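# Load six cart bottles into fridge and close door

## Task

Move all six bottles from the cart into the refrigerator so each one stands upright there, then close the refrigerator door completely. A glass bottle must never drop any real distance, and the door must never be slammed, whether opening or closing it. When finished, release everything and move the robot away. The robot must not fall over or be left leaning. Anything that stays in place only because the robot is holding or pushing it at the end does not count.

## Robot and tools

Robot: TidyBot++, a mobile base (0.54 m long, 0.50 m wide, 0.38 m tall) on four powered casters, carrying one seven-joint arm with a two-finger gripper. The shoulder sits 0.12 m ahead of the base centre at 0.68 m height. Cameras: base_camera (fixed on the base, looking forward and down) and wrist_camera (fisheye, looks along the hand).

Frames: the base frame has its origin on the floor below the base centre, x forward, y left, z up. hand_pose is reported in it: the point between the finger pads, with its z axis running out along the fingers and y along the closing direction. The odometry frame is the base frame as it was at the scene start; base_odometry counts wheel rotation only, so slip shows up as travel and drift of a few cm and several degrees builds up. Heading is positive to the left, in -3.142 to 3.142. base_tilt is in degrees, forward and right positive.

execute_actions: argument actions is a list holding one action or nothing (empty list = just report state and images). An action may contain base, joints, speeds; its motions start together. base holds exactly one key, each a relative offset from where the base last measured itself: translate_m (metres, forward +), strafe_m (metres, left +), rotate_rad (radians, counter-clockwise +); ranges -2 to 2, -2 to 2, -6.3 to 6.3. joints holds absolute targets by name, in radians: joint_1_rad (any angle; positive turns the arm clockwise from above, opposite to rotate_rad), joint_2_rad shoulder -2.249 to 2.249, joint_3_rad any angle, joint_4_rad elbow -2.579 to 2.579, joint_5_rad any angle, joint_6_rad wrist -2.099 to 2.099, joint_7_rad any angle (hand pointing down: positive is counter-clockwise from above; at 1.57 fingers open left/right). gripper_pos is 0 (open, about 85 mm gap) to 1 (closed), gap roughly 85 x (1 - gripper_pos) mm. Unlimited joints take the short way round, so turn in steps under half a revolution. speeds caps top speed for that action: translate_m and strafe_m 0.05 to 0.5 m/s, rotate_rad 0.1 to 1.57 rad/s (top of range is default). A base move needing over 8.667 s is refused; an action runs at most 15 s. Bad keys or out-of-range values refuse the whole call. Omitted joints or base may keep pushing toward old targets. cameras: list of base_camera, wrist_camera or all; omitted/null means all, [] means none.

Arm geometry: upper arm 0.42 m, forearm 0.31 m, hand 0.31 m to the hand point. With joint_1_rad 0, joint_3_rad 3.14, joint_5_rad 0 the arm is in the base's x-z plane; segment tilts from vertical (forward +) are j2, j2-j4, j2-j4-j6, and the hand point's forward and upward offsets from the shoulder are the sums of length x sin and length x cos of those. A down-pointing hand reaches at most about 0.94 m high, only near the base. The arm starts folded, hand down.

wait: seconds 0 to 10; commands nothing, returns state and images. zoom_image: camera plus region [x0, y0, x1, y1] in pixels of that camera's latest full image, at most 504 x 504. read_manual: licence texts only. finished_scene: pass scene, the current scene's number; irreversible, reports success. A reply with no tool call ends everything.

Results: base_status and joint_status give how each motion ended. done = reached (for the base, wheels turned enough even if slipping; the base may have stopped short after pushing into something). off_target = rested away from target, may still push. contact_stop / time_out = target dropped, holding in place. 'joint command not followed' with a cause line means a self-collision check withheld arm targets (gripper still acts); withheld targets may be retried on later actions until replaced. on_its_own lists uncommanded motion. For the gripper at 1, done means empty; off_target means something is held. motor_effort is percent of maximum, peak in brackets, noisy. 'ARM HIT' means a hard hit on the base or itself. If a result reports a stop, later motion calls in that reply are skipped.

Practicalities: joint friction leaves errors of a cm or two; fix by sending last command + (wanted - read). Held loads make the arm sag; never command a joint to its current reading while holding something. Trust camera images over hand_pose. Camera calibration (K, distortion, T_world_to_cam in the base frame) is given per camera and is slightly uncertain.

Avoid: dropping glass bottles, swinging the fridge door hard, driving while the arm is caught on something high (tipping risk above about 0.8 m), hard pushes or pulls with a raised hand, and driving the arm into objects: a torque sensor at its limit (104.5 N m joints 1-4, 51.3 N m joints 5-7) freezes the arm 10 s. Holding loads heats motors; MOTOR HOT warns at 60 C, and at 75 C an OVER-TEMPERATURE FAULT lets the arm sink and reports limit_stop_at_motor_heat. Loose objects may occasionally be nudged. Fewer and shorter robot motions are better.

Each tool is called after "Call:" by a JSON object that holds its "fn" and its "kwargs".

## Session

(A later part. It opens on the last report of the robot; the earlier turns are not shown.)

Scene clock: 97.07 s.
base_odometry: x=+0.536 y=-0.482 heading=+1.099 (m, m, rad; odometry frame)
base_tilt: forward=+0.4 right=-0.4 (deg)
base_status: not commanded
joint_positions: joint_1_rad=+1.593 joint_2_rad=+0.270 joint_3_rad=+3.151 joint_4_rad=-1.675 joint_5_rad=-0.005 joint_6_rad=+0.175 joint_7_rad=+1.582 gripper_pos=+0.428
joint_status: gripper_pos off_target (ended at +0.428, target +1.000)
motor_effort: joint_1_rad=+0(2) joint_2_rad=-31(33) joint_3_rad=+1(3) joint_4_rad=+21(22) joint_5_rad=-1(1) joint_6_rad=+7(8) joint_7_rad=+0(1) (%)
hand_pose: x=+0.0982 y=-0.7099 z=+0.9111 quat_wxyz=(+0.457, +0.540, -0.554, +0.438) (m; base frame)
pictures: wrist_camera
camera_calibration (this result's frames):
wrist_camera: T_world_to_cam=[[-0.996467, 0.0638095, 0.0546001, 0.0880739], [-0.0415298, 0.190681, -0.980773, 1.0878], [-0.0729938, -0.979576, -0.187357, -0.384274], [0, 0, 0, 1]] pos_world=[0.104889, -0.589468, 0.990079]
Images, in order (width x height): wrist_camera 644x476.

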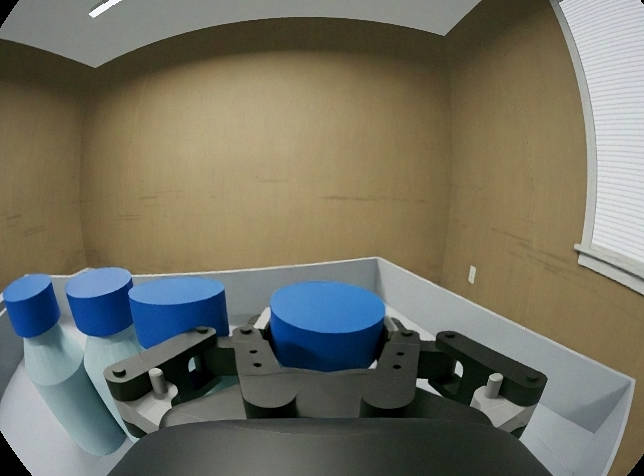

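Call:
{"fn": "execute_actions", "kwargs": {"actions": [{"joints":{"joint_2_rad":0.21,"joint_4_rad":-1.13,"joint_6_rad":-0.33}}], "cameras": ["wrist_camera"]}}

Call:
{"fn": "execute_actions", "kwargs": {"actions": [{"base":{"translate_m":1.23},"joints":{"joint_1_rad":0.02}}], "cameras": []}}

Call:
{"fn": "execute_actions", "kwargs": {"actions": [{"base":{"strafe_m":-0.138}}]}}

Scene clock: 101.13 s.
base_odometry: x=+0.536 y=-0.482 heading=+1.098 (m, m, rad; odometry frame)
base_tilt: forward=+0.4 right=-0.3 (deg)
base_status: not commanded
joint_positions: joint_1_rad=+1.593 joint_2_rad=+0.246 joint_3_rad=+3.151 joint_4_rad=-1.165 joint_5_rad=-0.005 joint_6_rad=-0.329 joint_7_rad=+1.582 gripper_pos=+0.428
joint_status: all done
motor_effort: joint_1_rad=+0(1) joint_2_rad=-40(45) joint_3_rad=+1(1) joint_4_rad=+28(30) joint_5_rad=-1(1) joint_6_rad=+12(14) joint_7_rad=+0(0) (%)
hand_pose: x=+0.0988 y=-0.7197 z=+1.0872 quat_wxyz=(+0.465, +0.534, -0.547, +0.447) (m; base frame)
pictures: wrist_camera
camera_calibration (this result's frames):
wrist_camera: T_world_to_cam=[[-0.996582, 0.0631926, 0.0532002, 0.0807962], [-0.0423505, 0.162084, -0.985868, 1.24742], [-0.0709224, -0.984751, -0.158854, -0.395774], [0, 0, 0, 1]] pos_world=[0.10528, -0.597033, 1.16262]
Images, in order (width x height): wrist_camera 644x476.

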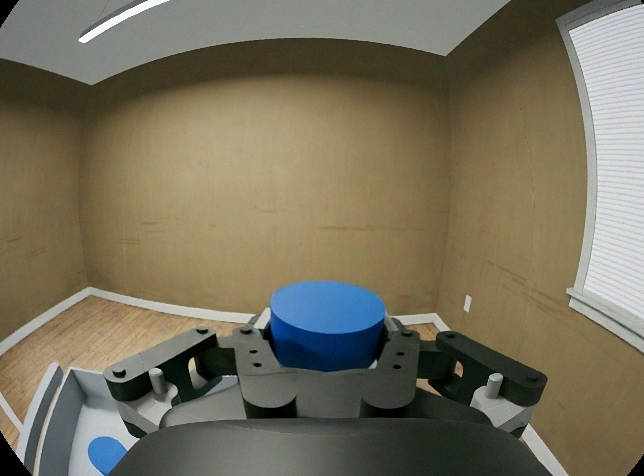

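Scene clock: 104.97 s.
base_odometry: x=+1.096 y=+0.614 heading=+1.098 (m, m, rad; odometry frame)
base_tilt: forward=+0.4 right=-0.4 (deg)
base_status: done
joint_positions: joint_1_rad=+0.032 joint_2_rad=+0.248 joint_3_rad=+3.148 joint_4_rad=-1.165 joint_5_rad=-0.005 joint_6_rad=-0.332 joint_7_rad=+1.582 gripper_pos=+0.428
joint_status: all done
motor_effort: joint_1_rad=+0(6) joint_2_rad=-40(44) joint_3_rad=+1(3) joint_4_rad=+27(28) joint_5_rad=+0(1) joint_6_rad=+12(12) joint_7_rad=-1(0) (%)
hand_pose: x=+0.8390 y=-0.0245 z=+1.0851 quat_wxyz=(+0.014, +0.766, -0.011, +0.643) (m; base frame)
pictures: none
No camera images: the call's "cameras" was empty. Leave "cameras" out to get every camera's image.

Scene clock: 106.40 s.
base_odometry: x=+1.219 y=+0.551 heading=+1.099 (m, m, rad; odometry frame)
base_tilt: forward=+0.3 right=-0.4 (deg)
base_status: done
joint_positions: joint_1_rad=+0.029 joint_2_rad=+0.248 joint_3_rad=+3.154 joint_4_rad=-1.165 joint_5_rad=-0.005 joint_6_rad=-0.332 joint_7_rad=+1.582 gripper_pos=+0.428
joint_status: not commanded
motor_effort: joint_1_rad=-1(4) joint_2_rad=-40(42) joint_3_rad=+0(2) joint_4_rad=+27(29) joint_5_rad=+0(1) joint_6_rad=+12(12) joint_7_rad=+0(0) (%)
hand_pose: x=+0.8390 y=-0.0270 z=+1.0850 quat_wxyz=(+0.016, +0.766, -0.012, +0.643) (m; base frame)
pictures: base_camera, wrist_camera
camera_calibration (this result's frames):
wrist_camera: T_world_to_cam=[[-0.0727646, -0.995892, 0.0538976, -0.029667], [-0.167447, -0.0410751, -0.985025, 1.26287], [0.983192, -0.0806999, -0.16377, -0.516134], [0, 0, 0, 1]] pos_world=[0.716763, -0.0193248, 1.16103]
Images, in order (width x height): base_camera 644x364, wrist_camera 644x476.

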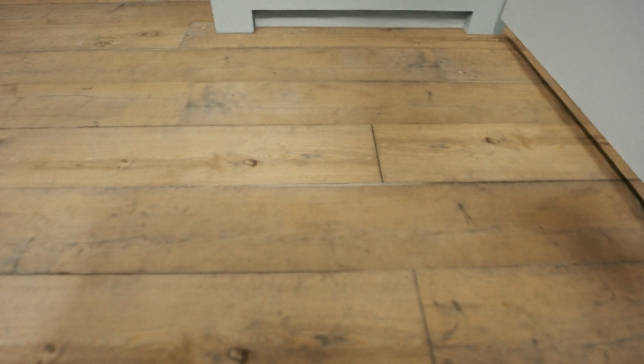

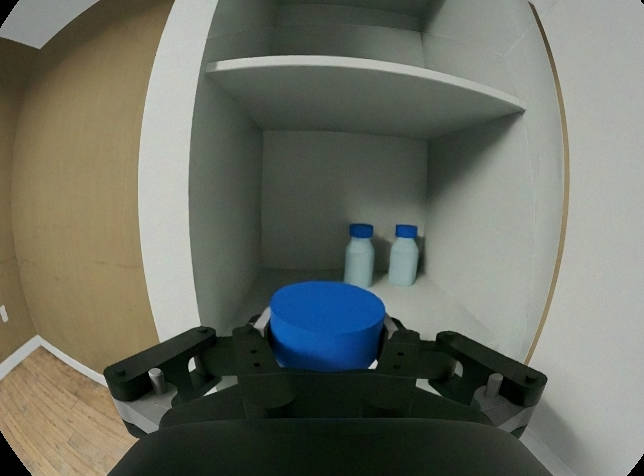

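Call:
{"fn": "execute_actions", "kwargs": {"actions": [{"base":{"translate_m":0.5},"speeds":{"translate_m":0.4},"joints":{"joint_6_rad":-0.28}}], "cameras": []}}

Call:
{"fn": "execute_actions", "kwargs": {"actions": [{"joints":{"joint_4_rad":-1.27,"joint_6_rad":-0.23}}], "cameras": ["wrist_camera"]}}

Scene clock: 111.90 s.
base_odometry: x=+1.447 y=+0.996 heading=+1.098 (m, m, rad; odometry frame)
base_tilt: forward=+0.4 right=-0.4 (deg)
base_status: done
joint_positions: joint_1_rad=+0.029 joint_2_rad=+0.247 joint_3_rad=+3.154 joint_4_rad=-1.165 joint_5_rad=-0.005 joint_6_rad=-0.327 joint_7_rad=+1.582 gripper_pos=+0.428
joint_status: all done
motor_effort: joint_1_rad=+0(1) joint_2_rad=-40(43) joint_3_rad=+1(1) joint_4_rad=+27(30) joint_5_rad=-1(0) joint_6_rad=+12(13) joint_7_rad=+1(1) (%)
hand_pose: x=+0.8388 y=-0.0270 z=+1.0875 quat_wxyz=(+0.016, +0.764, -0.012, +0.645) (m; base frame)
pictures: none
No camera images: the call's "cameras" was empty. Leave "cameras" out to get every camera's image.

Scene clock: 112.93 s.
base_odometry: x=+1.447 y=+0.996 heading=+1.098 (m, m, rad; odometry frame)
base_tilt: forward=+0.4 right=-0.4 (deg)
base_status: not commanded
joint_positions: joint_1_rad=+0.029 joint_2_rad=+0.240 joint_3_rad=+3.154 joint_4_rad=-1.266 joint_5_rad=-0.005 joint_6_rad=-0.266 joint_7_rad=+1.582 gripper_pos=+0.428
joint_status: all done
motor_effort: joint_1_rad=+0(3) joint_2_rad=-37(41) joint_3_rad=+1(3) joint_4_rad=+24(27) joint_5_rad=-1(1) joint_6_rad=+10(11) joint_7_rad=+0(0) (%)
hand_pose: x=+0.8373 y=-0.0265 z=+1.0489 quat_wxyz=(+0.015, +0.774, -0.012, +0.633) (m; base frame)
pictures: wrist_camera
camera_calibration (this result's frames):
wrist_camera: T_world_to_cam=[[-0.0707341, -0.996015, 0.0543268, -0.0294885], [-0.192997, -0.0397686, -0.980393, 1.24363], [0.978646, -0.0798321, -0.189415, -0.48963], [0, 0, 0, 1]] pos_world=[0.717105, -0.0190017, 1.12811]
Images, in order (width x height): wrist_camera 644x476.

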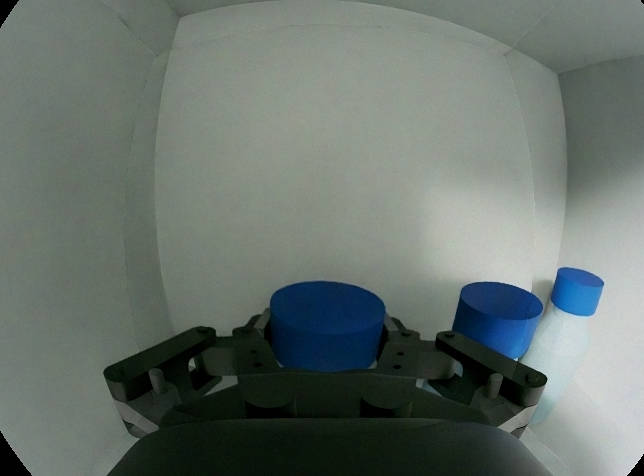

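Call:
{"fn": "execute_actions", "kwargs": {"actions": [{"joints":{"gripper_pos":0.2}}], "cameras": []}}

Call:
{"fn": "execute_actions", "kwargs": {"actions": [{"base":{"translate_m":-0.47}}], "cameras": []}}

Call:
{"fn": "execute_actions", "kwargs": {"actions": [{"base":{"strafe_m":0.28},"joints":{"joint_1_rad":0.3}}], "cameras": []}}

Call:
{"fn": "execute_actions", "kwargs": {"actions": [{"base":{"translate_m":-1.185},"joints":{"joint_1_rad":1.59,"joint_2_rad":0.275,"joint_4_rad":-1.688,"joint_6_rad":0.198}}], "cameras": ["wrist_camera"]}}

Scene clock: 116.97 s.
base_odometry: x=+1.447 y=+0.996 heading=+1.098 (m, m, rad; odometry frame)
base_tilt: forward=+0.4 right=-0.4 (deg)
base_status: not commanded
joint_positions: joint_1_rad=+0.029 joint_2_rad=+0.224 joint_3_rad=+3.154 joint_4_rad=-1.266 joint_5_rad=-0.005 joint_6_rad=-0.257 joint_7_rad=+1.582 gripper_pos=+0.200
joint_status: all done
motor_effort: joint_1_rad=+0(2) joint_2_rad=-33(37) joint_3_rad=+0(2) joint_4_rad=+23(25) joint_5_rad=-1(2) joint_6_rad=+8(10) joint_7_rad=+0(0) (%)
hand_pose: x=+0.8319 y=-0.0263 z=+1.0630 quat_wxyz=(+0.016, +0.766, -0.012, +0.642) (m; base frame)
pictures: none
No camera images: the call's "cameras" was empty. Leave "cameras" out to get every camera's image.

Scene clock: 119.40 s.
base_odometry: x=+1.233 y=+0.578 heading=+1.099 (m, m, rad; odometry frame)
base_tilt: forward=+0.4 right=-0.4 (deg)
base_status: done
joint_positions: joint_1_rad=+0.029 joint_2_rad=+0.207 joint_3_rad=+3.153 joint_4_rad=-1.266 joint_5_rad=-0.005 joint_6_rad=-0.253 joint_7_rad=+1.582 gripper_pos=+0.200
joint_status: not commanded
motor_effort: joint_1_rad=+0(3) joint_2_rad=-31(38) joint_3_rad=+1(3) joint_4_rad=+22(23) joint_5_rad=-1(0) joint_6_rad=+8(9) joint_7_rad=+0(0) (%)
hand_pose: x=+0.8257 y=-0.0258 z=+1.0759 quat_wxyz=(+0.015, +0.760, -0.012, +0.650) (m; base frame)
pictures: none
No camera images: the call's "cameras" was empty. Leave "cameras" out to get every camera's image.

Scene clock: 121.37 s.
base_odometry: x=+0.984 y=+0.705 heading=+1.099 (m, m, rad; odometry frame)
base_tilt: forward=+0.4 right=-0.4 (deg)
base_status: done
joint_positions: joint_1_rad=+0.283 joint_2_rad=+0.207 joint_3_rad=+3.152 joint_4_rad=-1.266 joint_5_rad=-0.005 joint_6_rad=-0.253 joint_7_rad=+1.582 gripper_pos=+0.200
joint_status: all done
motor_effort: joint_1_rad=+0(3) joint_2_rad=-32(34) joint_3_rad=+1(2) joint_4_rad=+22(23) joint_5_rad=+0(1) joint_6_rad=+8(8) joint_7_rad=+0(0) (%)
hand_pose: x=+0.7967 y=-0.2019 z=+1.0759 quat_wxyz=(+0.097, +0.752, -0.108, +0.643) (m; base frame)
pictures: none
No camera images: the call's "cameras" was empty. Leave "cameras" out to get every camera's image.

Scene clock: 125.10 s.
base_odometry: x=+0.444 y=-0.351 heading=+1.099 (m, m, rad; odometry frame)
base_tilt: forward=+0.4 right=-0.4 (deg)
base_status: done
joint_positions: joint_1_rad=+1.580 joint_2_rad=+0.256 joint_3_rad=+3.155 joint_4_rad=-1.672 joint_5_rad=-0.005 joint_6_rad=+0.171 joint_7_rad=+1.582 gripper_pos=+0.200
joint_status: all done
motor_effort: joint_1_rad=+0(3) joint_2_rad=-33(37) joint_3_rad=+1(2) joint_4_rad=+21(24) joint_5_rad=-1(1) joint_6_rad=+8(9) joint_7_rad=+1(0) (%)
hand_pose: x=+0.1055 y=-0.7069 z=+0.9211 quat_wxyz=(+0.459, +0.541, -0.548, +0.444) (m; base frame)
pictures: wrist_camera
camera_calibration (this result's frames):
wrist_camera: T_world_to_cam=[[-0.997008, 0.054635, 0.0546747, 0.088125], [-0.0441286, 0.178401, -0.982968, 1.09091], [-0.0634585, -0.98244, -0.175457, -0.392964], [0, 0, 0, 1]] pos_world=[0.111065, -0.585499, 0.998568]
Images, in order (width x height): wrist_camera 644x476.

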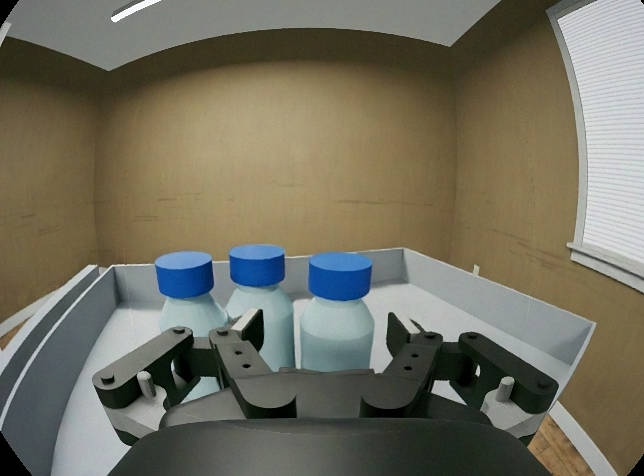

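Call:
{"fn": "execute_actions", "kwargs": {"actions": [{"base":{"translate_m":-0.014},"joints":{"joint_2_rad":0.28}}], "cameras": []}}

Call:
{"fn": "execute_actions", "kwargs": {"actions": [{"base":{"strafe_m":-0.107},"speeds":{"strafe_m":0.1}}], "cameras": ["wrist_camera"]}}

Scene clock: 127.83 s.
base_odometry: x=+0.438 y=-0.363 heading=+1.099 (m, m, rad; odometry frame)
base_tilt: forward=+0.4 right=-0.4 (deg)
base_status: done
joint_positions: joint_1_rad=+1.586 joint_2_rad=+0.261 joint_3_rad=+3.154 joint_4_rad=-1.673 joint_5_rad=-0.005 joint_6_rad=+0.171 joint_7_rad=+1.582 gripper_pos=+0.200
joint_status: all done
motor_effort: joint_1_rad=+0(3) joint_2_rad=-33(34) joint_3_rad=+1(2) joint_4_rad=+21(22) joint_5_rad=+0(1) joint_6_rad=+8(8) joint_7_rad=+0(0) (%)
hand_pose: x=+0.1018 y=-0.7081 z=+0.9172 quat_wxyz=(+0.458, +0.540, -0.551, +0.441) (m; base frame)
pictures: none
No camera images: the call's "cameras" was empty. Leave "cameras" out to get every camera's image.

Scene clock: 129.47 s.
base_odometry: x=+0.533 y=-0.412 heading=+1.098 (m, m, rad; odometry frame)
base_tilt: forward=+0.4 right=-0.3 (deg)
base_status: done
joint_positions: joint_1_rad=+1.586 joint_2_rad=+0.271 joint_3_rad=+3.154 joint_4_rad=-1.675 joint_5_rad=-0.005 joint_6_rad=+0.172 joint_7_rad=+1.582 gripper_pos=+0.200
joint_status: not commanded
motor_effort: joint_1_rad=+1(1) joint_2_rad=-33(35) joint_3_rad=+0(0) joint_4_rad=+21(22) joint_5_rad=-1(0) joint_6_rad=+8(9) joint_7_rad=+1(0) (%)
hand_pose: x=+0.1017 y=-0.7099 z=+0.9098 quat_wxyz=(+0.455, +0.543, -0.553, +0.439) (m; base frame)
pictures: wrist_camera
camera_calibration (this result's frames):
wrist_camera: T_world_to_cam=[[-0.996742, 0.0589723, 0.0550232, 0.0878537], [-0.0426341, 0.193871, -0.9801, 1.08841], [-0.0684661, -0.979253, -0.190725, -0.381469], [0, 0, 0, 1]] pos_world=[0.107853, -0.589746, 0.989159]
Images, in order (width x height): wrist_camera 644x476.

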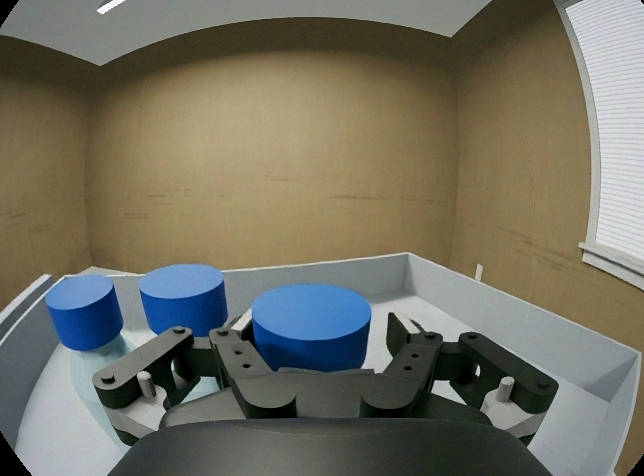

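Call:
{"fn": "execute_actions", "kwargs": {"actions": [{"joints":{"gripper_pos":1}}], "cameras": []}}

Call:
{"fn": "execute_actions", "kwargs": {"actions": [{"joints":{"joint_2_rad":0.21,"joint_4_rad":-1.13,"joint_6_rad":-0.32}}], "cameras": ["wrist_camera"]}}

Call:
{"fn": "execute_actions", "kwargs": {"actions": [{"base":{"translate_m":1.168},"joints":{"joint_1_rad":0.175}}], "cameras": []}}

Call:
{"fn": "execute_actions", "kwargs": {"actions": [{"base":{"strafe_m":-0.285}}]}}

Scene clock: 133.10 s.
base_odometry: x=+0.533 y=-0.412 heading=+1.098 (m, m, rad; odometry frame)
base_tilt: forward=+0.3 right=-0.4 (deg)
base_status: not commanded
joint_positions: joint_1_rad=+1.586 joint_2_rad=+0.271 joint_3_rad=+3.152 joint_4_rad=-1.675 joint_5_rad=-0.005 joint_6_rad=+0.174 joint_7_rad=+1.582 gripper_pos=+0.426
joint_status: gripper_pos off_target (ended at +0.426, target +1.000)
motor_effort: joint_1_rad=+0(2) joint_2_rad=-32(33) joint_3_rad=+1(3) joint_4_rad=+21(21) joint_5_rad=-1(2) joint_6_rad=+8(8) joint_7_rad=+0(0) (%)
hand_pose: x=+0.1028 y=-0.7100 z=+0.9104 quat_wxyz=(+0.455, +0.543, -0.552, +0.440) (m; base frame)
pictures: none
No camera images: the call's "cameras" was empty. Leave "cameras" out to get every camera's image.

Scene clock: 134.93 s.
base_odometry: x=+0.533 y=-0.412 heading=+1.098 (m, m, rad; odometry frame)
base_tilt: forward=+0.3 right=-0.4 (deg)
base_status: not commanded
joint_positions: joint_1_rad=+1.586 joint_2_rad=+0.243 joint_3_rad=+3.152 joint_4_rad=-1.160 joint_5_rad=-0.005 joint_6_rad=-0.314 joint_7_rad=+1.582 gripper_pos=+0.426
joint_status: all done
motor_effort: joint_1_rad=+1(0) joint_2_rad=-39(43) joint_3_rad=+1(0) joint_4_rad=+26(28) joint_5_rad=-1(1) joint_6_rad=+11(13) joint_7_rad=+0(1) (%)
hand_pose: x=+0.1037 y=-0.7190 z=+1.0975 quat_wxyz=(+0.470, +0.531, -0.539, +0.455) (m; base frame)
pictures: wrist_camera
camera_calibration (this result's frames):
wrist_camera: T_world_to_cam=[[-0.996961, 0.0578192, 0.0522166, 0.0822855], [-0.0437915, 0.138444, -0.989402, 1.24466], [-0.0644355, -0.988681, -0.135492, -0.422245], [0, 0, 0, 1]] pos_world=[0.109334, -0.59454, 1.16997]
Images, in order (width x height): wrist_camera 644x476.

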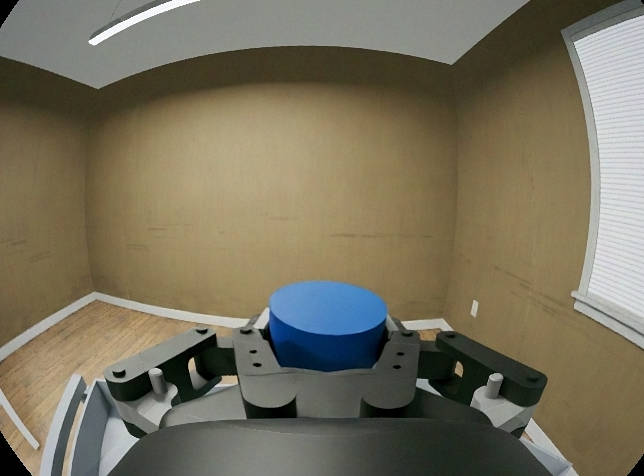

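Scene clock: 138.63 s.
base_odometry: x=+1.065 y=+0.628 heading=+1.098 (m, m, rad; odometry frame)
base_tilt: forward=+0.4 right=-0.4 (deg)
base_status: done
joint_positions: joint_1_rad=+0.187 joint_2_rad=+0.243 joint_3_rad=+3.147 joint_4_rad=-1.160 joint_5_rad=-0.005 joint_6_rad=-0.317 joint_7_rad=+1.582 gripper_pos=+0.426
joint_status: all done
motor_effort: joint_1_rad=+0(5) joint_2_rad=-38(43) joint_3_rad=+1(3) joint_4_rad=+26(26) joint_5_rad=+0(1) joint_6_rad=+11(11) joint_7_rad=+0(0) (%)
hand_pose: x=+0.8254 y=-0.1353 z=+1.0960 quat_wxyz=(+0.065, +0.755, -0.070, +0.649) (m; base frame)
pictures: none
No camera images: the call's "cameras" was empty. Leave "cameras" out to get every camera's image.

Scene clock: 140.53 s.
base_odometry: x=+1.319 y=+0.498 heading=+1.099 (m, m, rad; odometry frame)
base_tilt: forward=+0.4 right=-0.3 (deg)
base_status: done
joint_positions: joint_1_rad=+0.185 joint_2_rad=+0.243 joint_3_rad=+3.153 joint_4_rad=-1.160 joint_5_rad=-0.005 joint_6_rad=-0.318 joint_7_rad=+1.582 gripper_pos=+0.426
joint_status: not commanded
motor_effort: joint_1_rad=+0(4) joint_2_rad=-39(40) joint_3_rad=+0(2) joint_4_rad=+26(27) joint_5_rad=-1(1) joint_6_rad=+11(12) joint_7_rad=+0(0) (%)
hand_pose: x=+0.8250 y=-0.1371 z=+1.0959 quat_wxyz=(+0.066, +0.755, -0.071, +0.649) (m; base frame)
pictures: base_camera, wrist_camera
camera_calibration (this result's frames):
wrist_camera: T_world_to_cam=[[-0.226146, -0.972671, 0.0526269, -0.00982739], [-0.148163, -0.0190505, -0.988779, 1.25797], [0.962759, -0.231406, -0.139805, -0.539603], [0, 0, 0, 1]] pos_world=[0.70367, -0.110461, 1.16893]
Images, in order (width x height): base_camera 644x364, wrist_camera 644x476.

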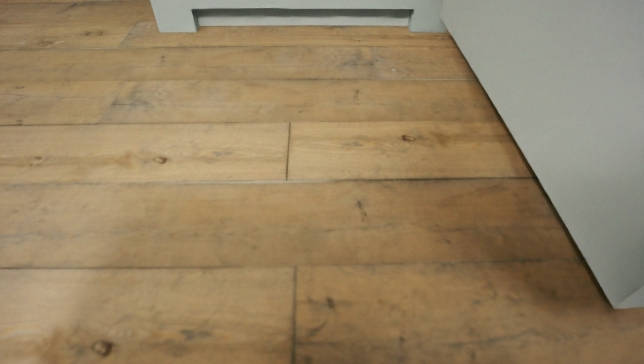

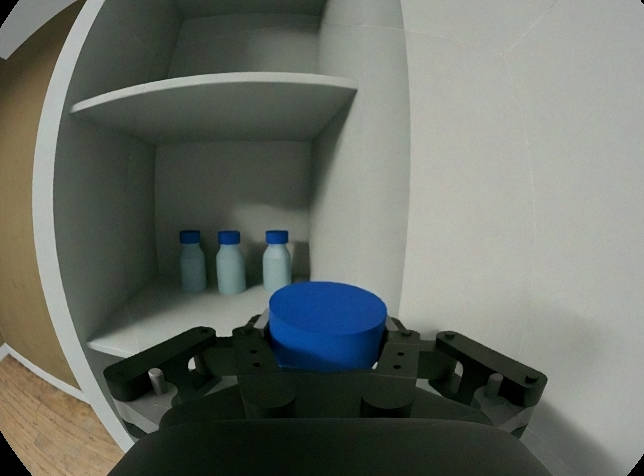

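Call:
{"fn": "execute_actions", "kwargs": {"actions": [{"base":{"strafe_m":0.03}}], "cameras": []}}

Call:
{"fn": "execute_actions", "kwargs": {"actions": [{"base":{"translate_m":0.39},"speeds":{"translate_m":0.4},"joints":{"joint_4_rad":-1.16}}], "cameras": []}}

Call:
{"fn": "execute_actions", "kwargs": {"actions": [{"joints":{"joint_4_rad":-1.27,"joint_6_rad":-0.24}}], "cameras": ["wrist_camera"]}}

Scene clock: 143.70 s.
base_odometry: x=+1.292 y=+0.512 heading=+1.098 (m, m, rad; odometry frame)
base_tilt: forward=+0.4 right=-0.4 (deg)
base_status: done
joint_positions: joint_1_rad=+0.175 joint_2_rad=+0.243 joint_3_rad=+3.148 joint_4_rad=-1.160 joint_5_rad=-0.005 joint_6_rad=-0.318 joint_7_rad=+1.582 gripper_pos=+0.426
joint_status: not commanded
motor_effort: joint_1_rad=+1(3) joint_2_rad=-38(40) joint_3_rad=+1(2) joint_4_rad=+27(27) joint_5_rad=-1(2) joint_6_rad=+11(11) joint_7_rad=+0(0) (%)
hand_pose: x=+0.8268 y=-0.1276 z=+1.0959 quat_wxyz=(+0.061, +0.755, -0.066, +0.649) (m; base frame)
pictures: none
No camera images: the call's "cameras" was empty. Leave "cameras" out to get every camera's image.

Scene clock: 145.87 s.
base_odometry: x=+1.470 y=+0.859 heading=+1.098 (m, m, rad; odometry frame)
base_tilt: forward=+0.4 right=-0.4 (deg)
base_status: done
joint_positions: joint_1_rad=+0.175 joint_2_rad=+0.238 joint_3_rad=+3.148 joint_4_rad=-1.174 joint_5_rad=-0.005 joint_6_rad=-0.319 joint_7_rad=+1.582 gripper_pos=+0.426
joint_status: all done
motor_effort: joint_1_rad=+0(1) joint_2_rad=-40(41) joint_3_rad=+1(0) joint_4_rad=+27(27) joint_5_rad=-1(1) joint_6_rad=+11(12) joint_7_rad=+0(0) (%)
hand_pose: x=+0.8246 y=-0.1272 z=+1.0909 quat_wxyz=(+0.061, +0.758, -0.066, +0.646) (m; base frame)
pictures: none
No camera images: the call's "cameras" was empty. Leave "cameras" out to get every camera's image.

Scene clock: 146.80 s.
base_odometry: x=+1.470 y=+0.859 heading=+1.098 (m, m, rad; odometry frame)
base_tilt: forward=+0.4 right=-0.3 (deg)
base_status: not commanded
joint_positions: joint_1_rad=+0.175 joint_2_rad=+0.235 joint_3_rad=+3.148 joint_4_rad=-1.267 joint_5_rad=-0.005 joint_6_rad=-0.277 joint_7_rad=+1.582 gripper_pos=+0.426
joint_status: all done
motor_effort: joint_1_rad=+0(2) joint_2_rad=-35(39) joint_3_rad=+1(2) joint_4_rad=+24(26) joint_5_rad=-1(0) joint_6_rad=+9(11) joint_7_rad=+0(1) (%)
hand_pose: x=+0.8241 y=-0.1272 z=+1.0483 quat_wxyz=(+0.059, +0.774, -0.067, +0.627) (m; base frame)
pictures: wrist_camera
camera_calibration (this result's frames):
wrist_camera: T_world_to_cam=[[-0.209591, -0.976348, 0.0530676, -0.0124701], [-0.203498, -0.00952883, -0.979029, 1.24751], [0.956379, -0.215995, -0.196687, -0.476181], [0, 0, 0, 1]] pos_world=[0.706661, -0.103141, 1.12835]
Images, in order (width x height): wrist_camera 644x476.

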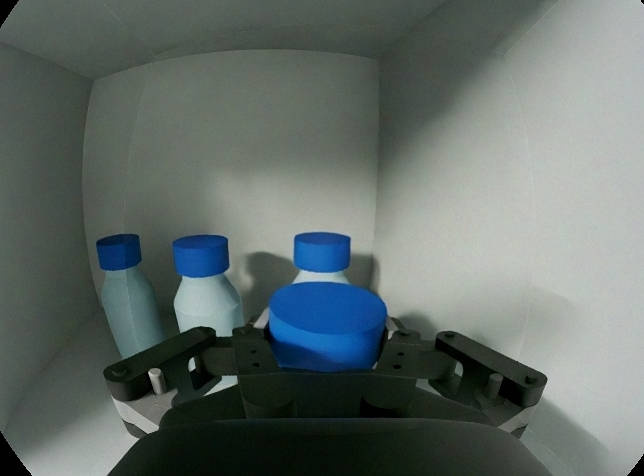

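Call:
{"fn": "execute_actions", "kwargs": {"actions": [{"joints":{"gripper_pos":0.17}}], "cameras": []}}

Call:
{"fn": "execute_actions", "kwargs": {"actions": [{"base":{"translate_m":-0.37}}], "cameras": []}}

Call:
{"fn": "execute_actions", "kwargs": {"actions": [{"base":{"strafe_m":0.37},"joints":{"joint_1_rad":0.35}}], "cameras": []}}

Call:
{"fn": "execute_actions", "kwargs": {"actions": [{"base":{"translate_m":-1.115},"joints":{"joint_1_rad":1.59,"joint_2_rad":0.278,"joint_4_rad":-1.688,"joint_6_rad":0.198,"gripper_pos":0.2}}], "cameras": ["wrist_camera"]}}

Scene clock: 150.43 s.
base_odometry: x=+1.470 y=+0.859 heading=+1.098 (m, m, rad; odometry frame)
base_tilt: forward=+0.3 right=-0.4 (deg)
base_status: not commanded
joint_positions: joint_1_rad=+0.175 joint_2_rad=+0.225 joint_3_rad=+3.148 joint_4_rad=-1.267 joint_5_rad=-0.005 joint_6_rad=-0.267 joint_7_rad=+1.582 gripper_pos=+0.170
joint_status: all done
motor_effort: joint_1_rad=+0(2) joint_2_rad=-33(37) joint_3_rad=+1(2) joint_4_rad=+22(24) joint_5_rad=-1(0) joint_6_rad=+8(10) joint_7_rad=+0(0) (%)
hand_pose: x=+0.8207 y=-0.1266 z=+1.0589 quat_wxyz=(+0.060, +0.767, -0.067, +0.635) (m; base frame)
pictures: none
No camera images: the call's "cameras" was empty. Leave "cameras" out to get every camera's image.

Scene clock: 152.63 s.
base_odometry: x=+1.302 y=+0.530 heading=+1.098 (m, m, rad; odometry frame)
base_tilt: forward=+0.3 right=-0.4 (deg)
base_status: done
joint_positions: joint_1_rad=+0.176 joint_2_rad=+0.207 joint_3_rad=+3.149 joint_4_rad=-1.267 joint_5_rad=-0.005 joint_6_rad=-0.264 joint_7_rad=+1.582 gripper_pos=+0.170
joint_status: not commanded
motor_effort: joint_1_rad=+0(3) joint_2_rad=-31(38) joint_3_rad=+1(3) joint_4_rad=+22(24) joint_5_rad=+0(1) joint_6_rad=+8(8) joint_7_rad=+1(1) (%)
hand_pose: x=+0.8141 y=-0.1261 z=+1.0724 quat_wxyz=(+0.061, +0.761, -0.067, +0.643) (m; base frame)
pictures: none
No camera images: the call's "cameras" was empty. Leave "cameras" out to get every camera's image.

Scene clock: 154.73 s.
base_odometry: x=+0.972 y=+0.698 heading=+1.099 (m, m, rad; odometry frame)
base_tilt: forward=+0.4 right=-0.4 (deg)
base_status: done
joint_positions: joint_1_rad=+0.344 joint_2_rad=+0.207 joint_3_rad=+3.146 joint_4_rad=-1.267 joint_5_rad=-0.005 joint_6_rad=-0.263 joint_7_rad=+1.582 gripper_pos=+0.170
joint_status: all done
motor_effort: joint_1_rad=+0(4) joint_2_rad=-32(34) joint_3_rad=+1(2) joint_4_rad=+23(23) joint_5_rad=-1(1) joint_6_rad=+8(8) joint_7_rad=+0(0) (%)
hand_pose: x=+0.7838 y=-0.2391 z=+1.0725 quat_wxyz=(+0.114, +0.752, -0.129, +0.636) (m; base frame)
pictures: none
No camera images: the call's "cameras" was empty. Leave "cameras" out to get every camera's image.

Scene clock: 158.33 s.
base_odometry: x=+0.464 y=-0.295 heading=+1.098 (m, m, rad; odometry frame)
base_tilt: forward=+0.3 right=-0.4 (deg)
base_status: done
joint_positions: joint_1_rad=+1.577 joint_2_rad=+0.259 joint_3_rad=+3.153 joint_4_rad=-1.672 joint_5_rad=-0.005 joint_6_rad=+0.171 joint_7_rad=+1.582 gripper_pos=+0.200
joint_status: all done
motor_effort: joint_1_rad=+0(3) joint_2_rad=-33(37) joint_3_rad=+1(1) joint_4_rad=+21(23) joint_5_rad=+0(0) joint_6_rad=+8(9) joint_7_rad=+0(0) (%)
hand_pose: x=+0.1087 y=-0.7077 z=+0.9189 quat_wxyz=(+0.457, +0.542, -0.548, +0.444) (m; base frame)
pictures: wrist_camera
camera_calibration (this result's frames):
wrist_camera: T_world_to_cam=[[-0.997281, 0.0498389, 0.0542774, 0.088478], [-0.0444168, 0.181159, -0.98245, 1.0906], [-0.0587971, -0.98219, -0.178452, -0.391454], [0, 0, 0, 1]] pos_world=[0.113662, -0.586463, 0.996799]
Images, in order (width x height): wrist_camera 644x476.

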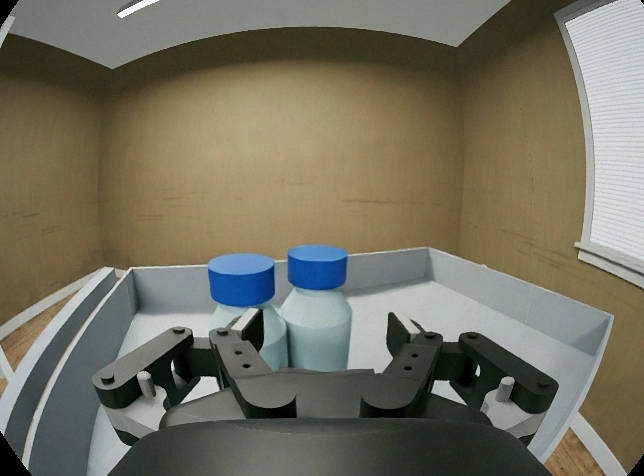

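Call:
{"fn": "execute_actions", "kwargs": {"actions": [{"base":{"translate_m":0.068}}], "cameras": []}}

Call:
{"fn": "execute_actions", "kwargs": {"actions": [{"base":{"strafe_m":-0.05},"speeds":{"strafe_m":0.1}}], "cameras": ["wrist_camera"]}}

Scene clock: 161.77 s.
base_odometry: x=+0.496 y=-0.234 heading=+1.098 (m, m, rad; odometry frame)
base_tilt: forward=+0.3 right=-0.4 (deg)
base_status: done
joint_positions: joint_1_rad=+1.581 joint_2_rad=+0.260 joint_3_rad=+3.148 joint_4_rad=-1.673 joint_5_rad=-0.005 joint_6_rad=+0.172 joint_7_rad=+1.582 gripper_pos=+0.200
joint_status: not commanded
motor_effort: joint_1_rad=+0(3) joint_2_rad=-33(34) joint_3_rad=+1(3) joint_4_rad=+21(22) joint_5_rad=-1(0) joint_6_rad=+8(8) joint_7_rad=+0(0) (%)
hand_pose: x=+0.1088 y=-0.7078 z=+0.9185 quat_wxyz=(+0.456, +0.542, -0.548, +0.445) (m; base frame)
pictures: none
No camera images: the call's "cameras" was empty. Leave "cameras" out to get every camera's image.

Scene clock: 162.83 s.
base_odometry: x=+0.540 y=-0.257 heading=+1.098 (m, m, rad; odometry frame)
base_tilt: forward=+0.3 right=-0.4 (deg)
base_status: done
joint_positions: joint_1_rad=+1.581 joint_2_rad=+0.268 joint_3_rad=+3.148 joint_4_rad=-1.675 joint_5_rad=-0.005 joint_6_rad=+0.173 joint_7_rad=+1.582 gripper_pos=+0.200
joint_status: not commanded
motor_effort: joint_1_rad=+0(1) joint_2_rad=-33(35) joint_3_rad=+1(1) joint_4_rad=+21(22) joint_5_rad=+0(0) joint_6_rad=+8(9) joint_7_rad=+0(0) (%)
hand_pose: x=+0.1088 y=-0.7095 z=+0.9116 quat_wxyz=(+0.453, +0.544, -0.550, +0.442) (m; base frame)
pictures: wrist_camera
camera_calibration (this result's frames):
wrist_camera: T_world_to_cam=[[-0.997387, 0.0487989, 0.0532748, 0.0891803], [-0.0430501, 0.190755, -0.980693, 1.08875], [-0.0580192, -0.980424, -0.188156, -0.384523], [0, 0, 0, 1]] pos_world=[0.113508, -0.589033, 0.990632]
Images, in order (width x height): wrist_camera 644x476.

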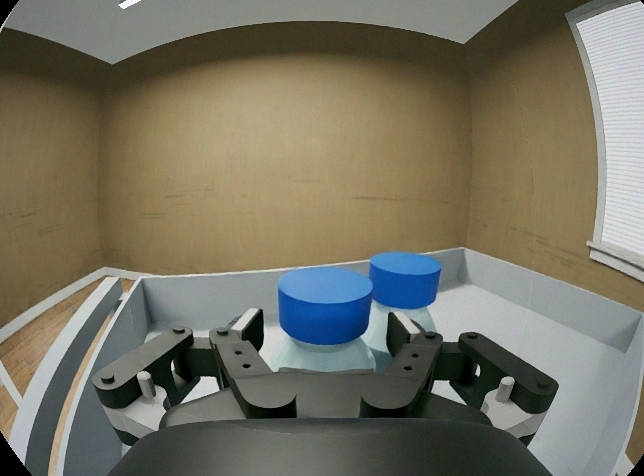

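Call:
{"fn": "execute_actions", "kwargs": {"actions": [{"base":{"strafe_m":-0.034},"speeds":{"strafe_m":0.06}}], "cameras": []}}

Call:
{"fn": "execute_actions", "kwargs": {"actions": [{"joints":{"gripper_pos":1}}], "cameras": ["wrist_camera"]}}

Call:
{"fn": "execute_actions", "kwargs": {"actions": [{"joints":{"joint_2_rad":0.21,"joint_4_rad":-1.13,"joint_6_rad":-0.32}}], "cameras": []}}

Call:
{"fn": "execute_actions", "kwargs": {"actions": [{"base":{"translate_m":1.028},"joints":{"joint_1_rad":0.02}}], "cameras": []}}

Call:
{"fn": "execute_actions", "kwargs": {"actions": [{"base":{"strafe_m":-0.27}}]}}

Scene clock: 167.47 s.
base_odometry: x=+0.571 y=-0.273 heading=+1.098 (m, m, rad; odometry frame)
base_tilt: forward=+0.4 right=-0.3 (deg)
base_status: done
joint_positions: joint_1_rad=+1.581 joint_2_rad=+0.270 joint_3_rad=+3.148 joint_4_rad=-1.675 joint_5_rad=-0.005 joint_6_rad=+0.173 joint_7_rad=+1.582 gripper_pos=+0.200
joint_status: not commanded
motor_effort: joint_1_rad=+1(1) joint_2_rad=-32(35) joint_3_rad=+2(1) joint_4_rad=+21(21) joint_5_rad=-1(1) joint_6_rad=+8(8) joint_7_rad=+0(0) (%)
hand_pose: x=+0.1088 y=-0.7097 z=+0.9106 quat_wxyz=(+0.453, +0.545, -0.550, +0.442) (m; base frame)
pictures: none
No camera images: the call's "cameras" was empty. Leave "cameras" out to get every camera's image.

Scene clock: 168.47 s.
base_odometry: x=+0.571 y=-0.273 heading=+1.098 (m, m, rad; odometry frame)
base_tilt: forward=+0.3 right=-0.3 (deg)
base_status: not commanded
joint_positions: joint_1_rad=+1.581 joint_2_rad=+0.270 joint_3_rad=+3.148 joint_4_rad=-1.675 joint_5_rad=-0.005 joint_6_rad=+0.173 joint_7_rad=+1.582 gripper_pos=+0.424
joint_status: gripper_pos off_target (ended at +0.424, target +1.000)
motor_effort: joint_1_rad=+1(2) joint_2_rad=-31(33) joint_3_rad=+1(2) joint_4_rad=+21(22) joint_5_rad=-1(1) joint_6_rad=+8(8) joint_7_rad=-1(0) (%)
hand_pose: x=+0.1088 y=-0.7098 z=+0.9106 quat_wxyz=(+0.453, +0.545, -0.550, +0.442) (m; base frame)
pictures: wrist_camera
camera_calibration (this result's frames):
wrist_camera: T_world_to_cam=[[-0.997387, 0.0487417, 0.0533196, 0.0891602], [-0.0430401, 0.191851, -0.98048, 1.08844], [-0.0580196, -0.980213, -0.189252, -0.383826], [0, 0, 0, 1]] pos_world=[0.113504, -0.589395, 0.9898]
Images, in order (width x height): wrist_camera 644x476.

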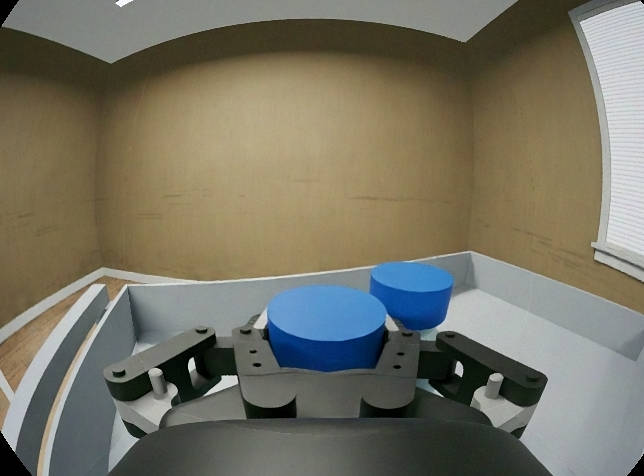

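Scene clock: 170.30 s.
base_odometry: x=+0.571 y=-0.273 heading=+1.098 (m, m, rad; odometry frame)
base_tilt: forward=+0.3 right=-0.4 (deg)
base_status: not commanded
joint_positions: joint_1_rad=+1.581 joint_2_rad=+0.238 joint_3_rad=+3.148 joint_4_rad=-1.156 joint_5_rad=-0.005 joint_6_rad=-0.310 joint_7_rad=+1.582 gripper_pos=+0.424
joint_status: all done
motor_effort: joint_1_rad=+0(2) joint_2_rad=-38(41) joint_3_rad=+1(3) joint_4_rad=+26(27) joint_5_rad=-1(0) joint_6_rad=+11(11) joint_7_rad=+0(1) (%)
hand_pose: x=+0.1096 y=-0.7172 z=+1.1043 quat_wxyz=(+0.471, +0.530, -0.534, +0.460) (m; base frame)
pictures: none
No camera images: the call's "cameras" was empty. Leave "cameras" out to get every camera's image.

Scene clock: 173.73 s.
base_odometry: x=+1.039 y=+0.642 heading=+1.098 (m, m, rad; odometry frame)
base_tilt: forward=+0.4 right=-0.4 (deg)
base_status: done
joint_positions: joint_1_rad=+0.032 joint_2_rad=+0.239 joint_3_rad=+3.148 joint_4_rad=-1.156 joint_5_rad=-0.005 joint_6_rad=-0.313 joint_7_rad=+1.582 gripper_pos=+0.424
joint_status: all done
motor_effort: joint_1_rad=+1(4) joint_2_rad=-37(42) joint_3_rad=+0(3) joint_4_rad=+26(26) joint_5_rad=-1(1) joint_6_rad=+10(11) joint_7_rad=+0(0) (%)
hand_pose: x=+0.8360 y=-0.0249 z=+1.1029 quat_wxyz=(+0.014, +0.754, -0.011, +0.657) (m; base frame)
pictures: none
No camera images: the call's "cameras" was empty. Leave "cameras" out to get every camera's image.

Scene clock: 175.57 s.
base_odometry: x=+1.280 y=+0.519 heading=+1.098 (m, m, rad; odometry frame)
base_tilt: forward=+0.4 right=-0.4 (deg)
base_status: done
joint_positions: joint_1_rad=+0.030 joint_2_rad=+0.239 joint_3_rad=+3.154 joint_4_rad=-1.156 joint_5_rad=-0.005 joint_6_rad=-0.314 joint_7_rad=+1.582 gripper_pos=+0.424
joint_status: not commanded
motor_effort: joint_1_rad=+1(4) joint_2_rad=-37(39) joint_3_rad=+1(2) joint_4_rad=+26(26) joint_5_rad=-1(1) joint_6_rad=+11(11) joint_7_rad=+0(0) (%)
hand_pose: x=+0.8360 y=-0.0267 z=+1.1027 quat_wxyz=(+0.016, +0.754, -0.012, +0.656) (m; base frame)
pictures: base_camera, wrist_camera
camera_calibration (this result's frames):
wrist_camera: T_world_to_cam=[[-0.0743336, -0.995871, 0.0521058, -0.027253], [-0.131386, -0.0420148, -0.990441, 1.25566], [0.98854, -0.080469, -0.12772, -0.554451], [0, 0, 0, 1]] pos_world=[0.711048, -0.0190002, 1.17426]
Images, in order (width x height): base_camera 644x364, wrist_camera 644x476.

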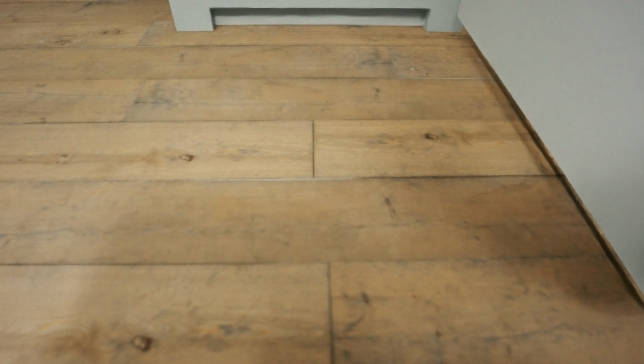

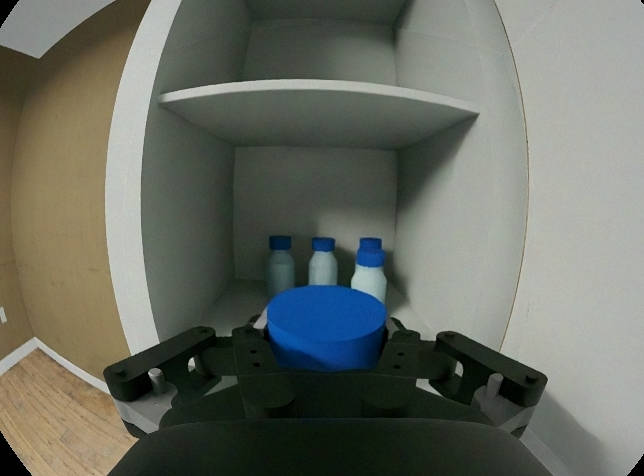

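Call:
{"fn": "execute_actions", "kwargs": {"actions": [{"base":{"translate_m":0.39},"speeds":{"translate_m":0.4},"joints":{"joint_4_rad":-1.17}}], "cameras": []}}

Call:
{"fn": "execute_actions", "kwargs": {"actions": [{"joints":{"joint_4_rad":-1.27,"joint_6_rad":-0.25}}], "cameras": ["wrist_camera"]}}

Scene clock: 180.13 s.
base_odometry: x=+1.458 y=+0.866 heading=+1.098 (m, m, rad; odometry frame)
base_tilt: forward=+0.4 right=-0.4 (deg)
base_status: done
joint_positions: joint_1_rad=+0.030 joint_2_rad=+0.233 joint_3_rad=+3.154 joint_4_rad=-1.179 joint_5_rad=-0.005 joint_6_rad=-0.315 joint_7_rad=+1.582 gripper_pos=+0.424
joint_status: all done
motor_effort: joint_1_rad=+0(1) joint_2_rad=-38(40) joint_3_rad=+1(1) joint_4_rad=+26(26) joint_5_rad=-1(1) joint_6_rad=+11(11) joint_7_rad=+0(0) (%)
hand_pose: x=+0.8335 y=-0.0267 z=+1.0926 quat_wxyz=(+0.016, +0.760, -0.012, +0.650) (m; base frame)
pictures: none
No camera images: the call's "cameras" was empty. Leave "cameras" out to get every camera's image.

Scene clock: 181.07 s.
base_odometry: x=+1.458 y=+0.866 heading=+1.098 (m, m, rad; odometry frame)
base_tilt: forward=+0.4 right=-0.4 (deg)
base_status: not commanded
joint_positions: joint_1_rad=+0.030 joint_2_rad=+0.231 joint_3_rad=+3.154 joint_4_rad=-1.267 joint_5_rad=-0.005 joint_6_rad=-0.286 joint_7_rad=+1.582 gripper_pos=+0.424
joint_status: all done
motor_effort: joint_1_rad=+1(1) joint_2_rad=-35(38) joint_3_rad=+1(0) joint_4_rad=+24(27) joint_5_rad=-1(1) joint_6_rad=+10(10) joint_7_rad=+1(0) (%)
hand_pose: x=+0.8326 y=-0.0268 z=+1.0485 quat_wxyz=(+0.015, +0.778, -0.013, +0.628) (m; base frame)
pictures: wrist_camera
camera_calibration (this result's frames):
wrist_camera: T_world_to_cam=[[-0.0707298, -0.996015, 0.0543271, -0.0301204], [-0.205126, -0.0387761, -0.977967, 1.24989], [0.976177, -0.0803154, -0.201566, -0.470387], [0, 0, 0, 1]] pos_world=[0.713436, -0.0193136, 1.12918]
Images, in order (width x height): wrist_camera 644x476.

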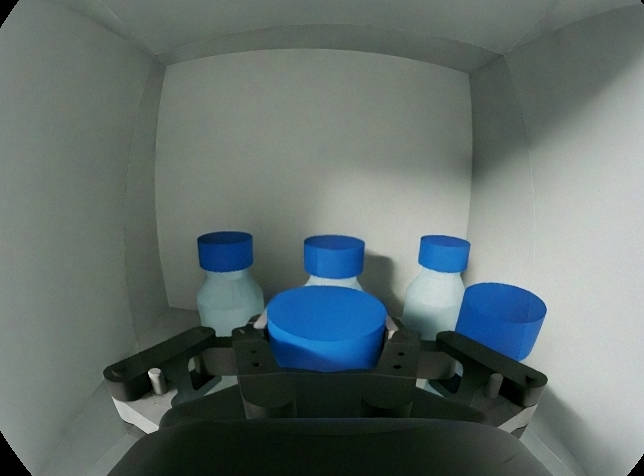

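Call:
{"fn": "execute_actions", "kwargs": {"actions": [{"joints":{"gripper_pos":0.2}}], "cameras": []}}

Call:
{"fn": "execute_actions", "kwargs": {"actions": [{"base":{"translate_m":-0.37}}], "cameras": []}}

Call:
{"fn": "execute_actions", "kwargs": {"actions": [{"base":{"strafe_m":0.36},"joints":{"joint_1_rad":0.35}}], "cameras": []}}

Call:
{"fn": "execute_actions", "kwargs": {"actions": [{"base":{"translate_m":-1.108},"joints":{"joint_1_rad":1.59,"joint_2_rad":0.278,"joint_4_rad":-1.688,"joint_6_rad":0.198,"gripper_pos":0.08}}], "cameras": ["wrist_camera"]}}

Scene clock: 186.07 s.
base_odometry: x=+1.458 y=+0.866 heading=+1.098 (m, m, rad; odometry frame)
base_tilt: forward=+0.4 right=-0.3 (deg)
base_status: not commanded
joint_positions: joint_1_rad=+0.030 joint_2_rad=+0.224 joint_3_rad=+3.154 joint_4_rad=-1.267 joint_5_rad=-0.005 joint_6_rad=-0.277 joint_7_rad=+1.582 gripper_pos=+0.200
joint_status: all done
motor_effort: joint_1_rad=+0(0) joint_2_rad=-33(36) joint_3_rad=+0(1) joint_4_rad=+22(26) joint_5_rad=-1(0) joint_6_rad=+8(10) joint_7_rad=+0(0) (%)
hand_pose: x=+0.8309 y=-0.0268 z=+1.0558 quat_wxyz=(+0.015, +0.773, -0.013, +0.634) (m; base frame)
pictures: none
No camera images: the call's "cameras" was empty. Leave "cameras" out to get every camera's image.

Scene clock: 188.27 s.
base_odometry: x=+1.289 y=+0.537 heading=+1.098 (m, m, rad; odometry frame)
base_tilt: forward=+0.4 right=-0.4 (deg)
base_status: done
joint_positions: joint_1_rad=+0.029 joint_2_rad=+0.207 joint_3_rad=+3.153 joint_4_rad=-1.267 joint_5_rad=-0.005 joint_6_rad=-0.273 joint_7_rad=+1.582 gripper_pos=+0.200
joint_status: not commanded
motor_effort: joint_1_rad=+0(3) joint_2_rad=-31(38) joint_3_rad=+1(3) joint_4_rad=+21(24) joint_5_rad=+0(0) joint_6_rad=+8(9) joint_7_rad=+0(0) (%)
hand_pose: x=+0.8244 y=-0.0261 z=+1.0693 quat_wxyz=(+0.015, +0.767, -0.012, +0.642) (m; base frame)
pictures: none
No camera images: the call's "cameras" was empty. Leave "cameras" out to get every camera's image.

Scene clock: 190.33 s.
base_odometry: x=+0.969 y=+0.701 heading=+1.098 (m, m, rad; odometry frame)
base_tilt: forward=+0.3 right=-0.4 (deg)
base_status: done
joint_positions: joint_1_rad=+0.333 joint_2_rad=+0.207 joint_3_rad=+3.152 joint_4_rad=-1.267 joint_5_rad=-0.005 joint_6_rad=-0.273 joint_7_rad=+1.582 gripper_pos=+0.200
joint_status: all done
motor_effort: joint_1_rad=+0(4) joint_2_rad=-32(33) joint_3_rad=+1(2) joint_4_rad=+23(22) joint_5_rad=+0(1) joint_6_rad=+8(8) joint_7_rad=+0(1) (%)
hand_pose: x=+0.7846 y=-0.2350 z=+1.0694 quat_wxyz=(+0.112, +0.756, -0.128, +0.632) (m; base frame)
pictures: none
No camera images: the call's "cameras" was empty. Leave "cameras" out to get every camera's image.

Scene clock: 193.90 s.
base_odometry: x=+0.464 y=-0.286 heading=+1.098 (m, m, rad; odometry frame)
base_tilt: forward=+0.4 right=-0.4 (deg)
base_status: done
joint_positions: joint_1_rad=+1.576 joint_2_rad=+0.259 joint_3_rad=+3.155 joint_4_rad=-1.672 joint_5_rad=-0.005 joint_6_rad=+0.171 joint_7_rad=+1.582 gripper_pos=+0.080
joint_status: all done
motor_effort: joint_1_rad=+0(3) joint_2_rad=-33(37) joint_3_rad=+0(1) joint_4_rad=+21(25) joint_5_rad=+0(1) joint_6_rad=+8(9) joint_7_rad=+0(0) (%)
hand_pose: x=+0.1077 y=-0.7077 z=+0.9189 quat_wxyz=(+0.457, +0.542, -0.548, +0.444) (m; base frame)
pictures: wrist_camera
camera_calibration (this result's frames):
wrist_camera: T_world_to_cam=[[-0.997185, 0.0514414, 0.0545423, 0.0883666], [-0.0443862, 0.181238, -0.982437, 1.09059], [-0.0604231, -0.982093, -0.178444, -0.391271], [0, 0, 0, 1]] pos_world=[0.112883, -0.586467, 0.996801]
Images, in order (width x height): wrist_camera 644x476.

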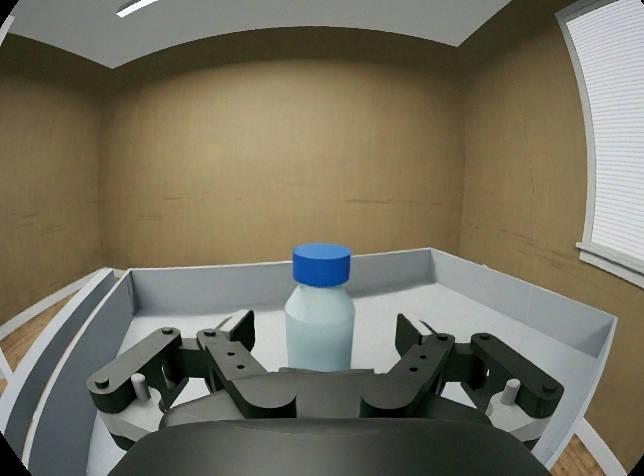

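Call:
{"fn": "execute_actions", "kwargs": {"actions": [{"base":{"strafe_m":-0.128},"speeds":{"strafe_m":0.12}}], "cameras": []}}

Call:
{"fn": "execute_actions", "kwargs": {"actions": [{"joints":{"gripper_pos":1}}], "cameras": ["wrist_camera"]}}

Scene clock: 197.17 s.
base_odometry: x=+0.578 y=-0.345 heading=+1.098 (m, m, rad; odometry frame)
base_tilt: forward=+0.4 right=-0.3 (deg)
base_status: done
joint_positions: joint_1_rad=+1.576 joint_2_rad=+0.269 joint_3_rad=+3.155 joint_4_rad=-1.675 joint_5_rad=-0.005 joint_6_rad=+0.172 joint_7_rad=+1.582 gripper_pos=+0.080
joint_status: not commanded
motor_effort: joint_1_rad=+0(1) joint_2_rad=-33(35) joint_3_rad=+1(0) joint_4_rad=+21(22) joint_5_rad=-1(0) joint_6_rad=+8(8) joint_7_rad=+1(0) (%)
hand_pose: x=+0.1077 y=-0.7097 z=+0.9106 quat_wxyz=(+0.454, +0.545, -0.551, +0.441) (m; base frame)
pictures: none
No camera images: the call's "cameras" was empty. Leave "cameras" out to get every camera's image.

Scene clock: 198.23 s.
base_odometry: x=+0.578 y=-0.345 heading=+1.098 (m, m, rad; odometry frame)
base_tilt: forward=+0.3 right=-0.4 (deg)
base_status: not commanded
joint_positions: joint_1_rad=+1.577 joint_2_rad=+0.269 joint_3_rad=+3.154 joint_4_rad=-1.675 joint_5_rad=-0.005 joint_6_rad=+0.174 joint_7_rad=+1.582 gripper_pos=+0.428
joint_status: gripper_pos off_target (ended at +0.428, target +1.000)
motor_effort: joint_1_rad=+1(3) joint_2_rad=-32(33) joint_3_rad=+1(3) joint_4_rad=+21(22) joint_5_rad=-1(1) joint_6_rad=+8(8) joint_7_rad=-1(0) (%)
hand_pose: x=+0.1082 y=-0.7098 z=+0.9110 quat_wxyz=(+0.454, +0.544, -0.550, +0.441) (m; base frame)
pictures: wrist_camera
camera_calibration (this result's frames):
wrist_camera: T_world_to_cam=[[-0.99724, 0.0501706, 0.0547283, 0.0882875], [-0.0442019, 0.191063, -0.980582, 1.08843], [-0.0596529, -0.980295, -0.188318, -0.384591], [0, 0, 0, 1]] pos_world=[0.113213, -0.589401, 0.990042]
Images, in order (width x height): wrist_camera 644x476.

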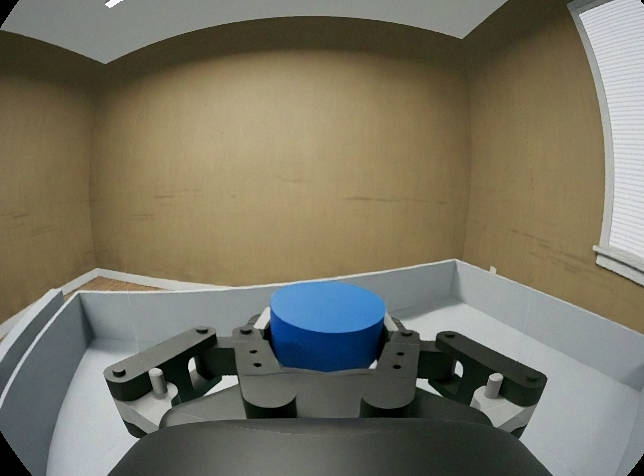

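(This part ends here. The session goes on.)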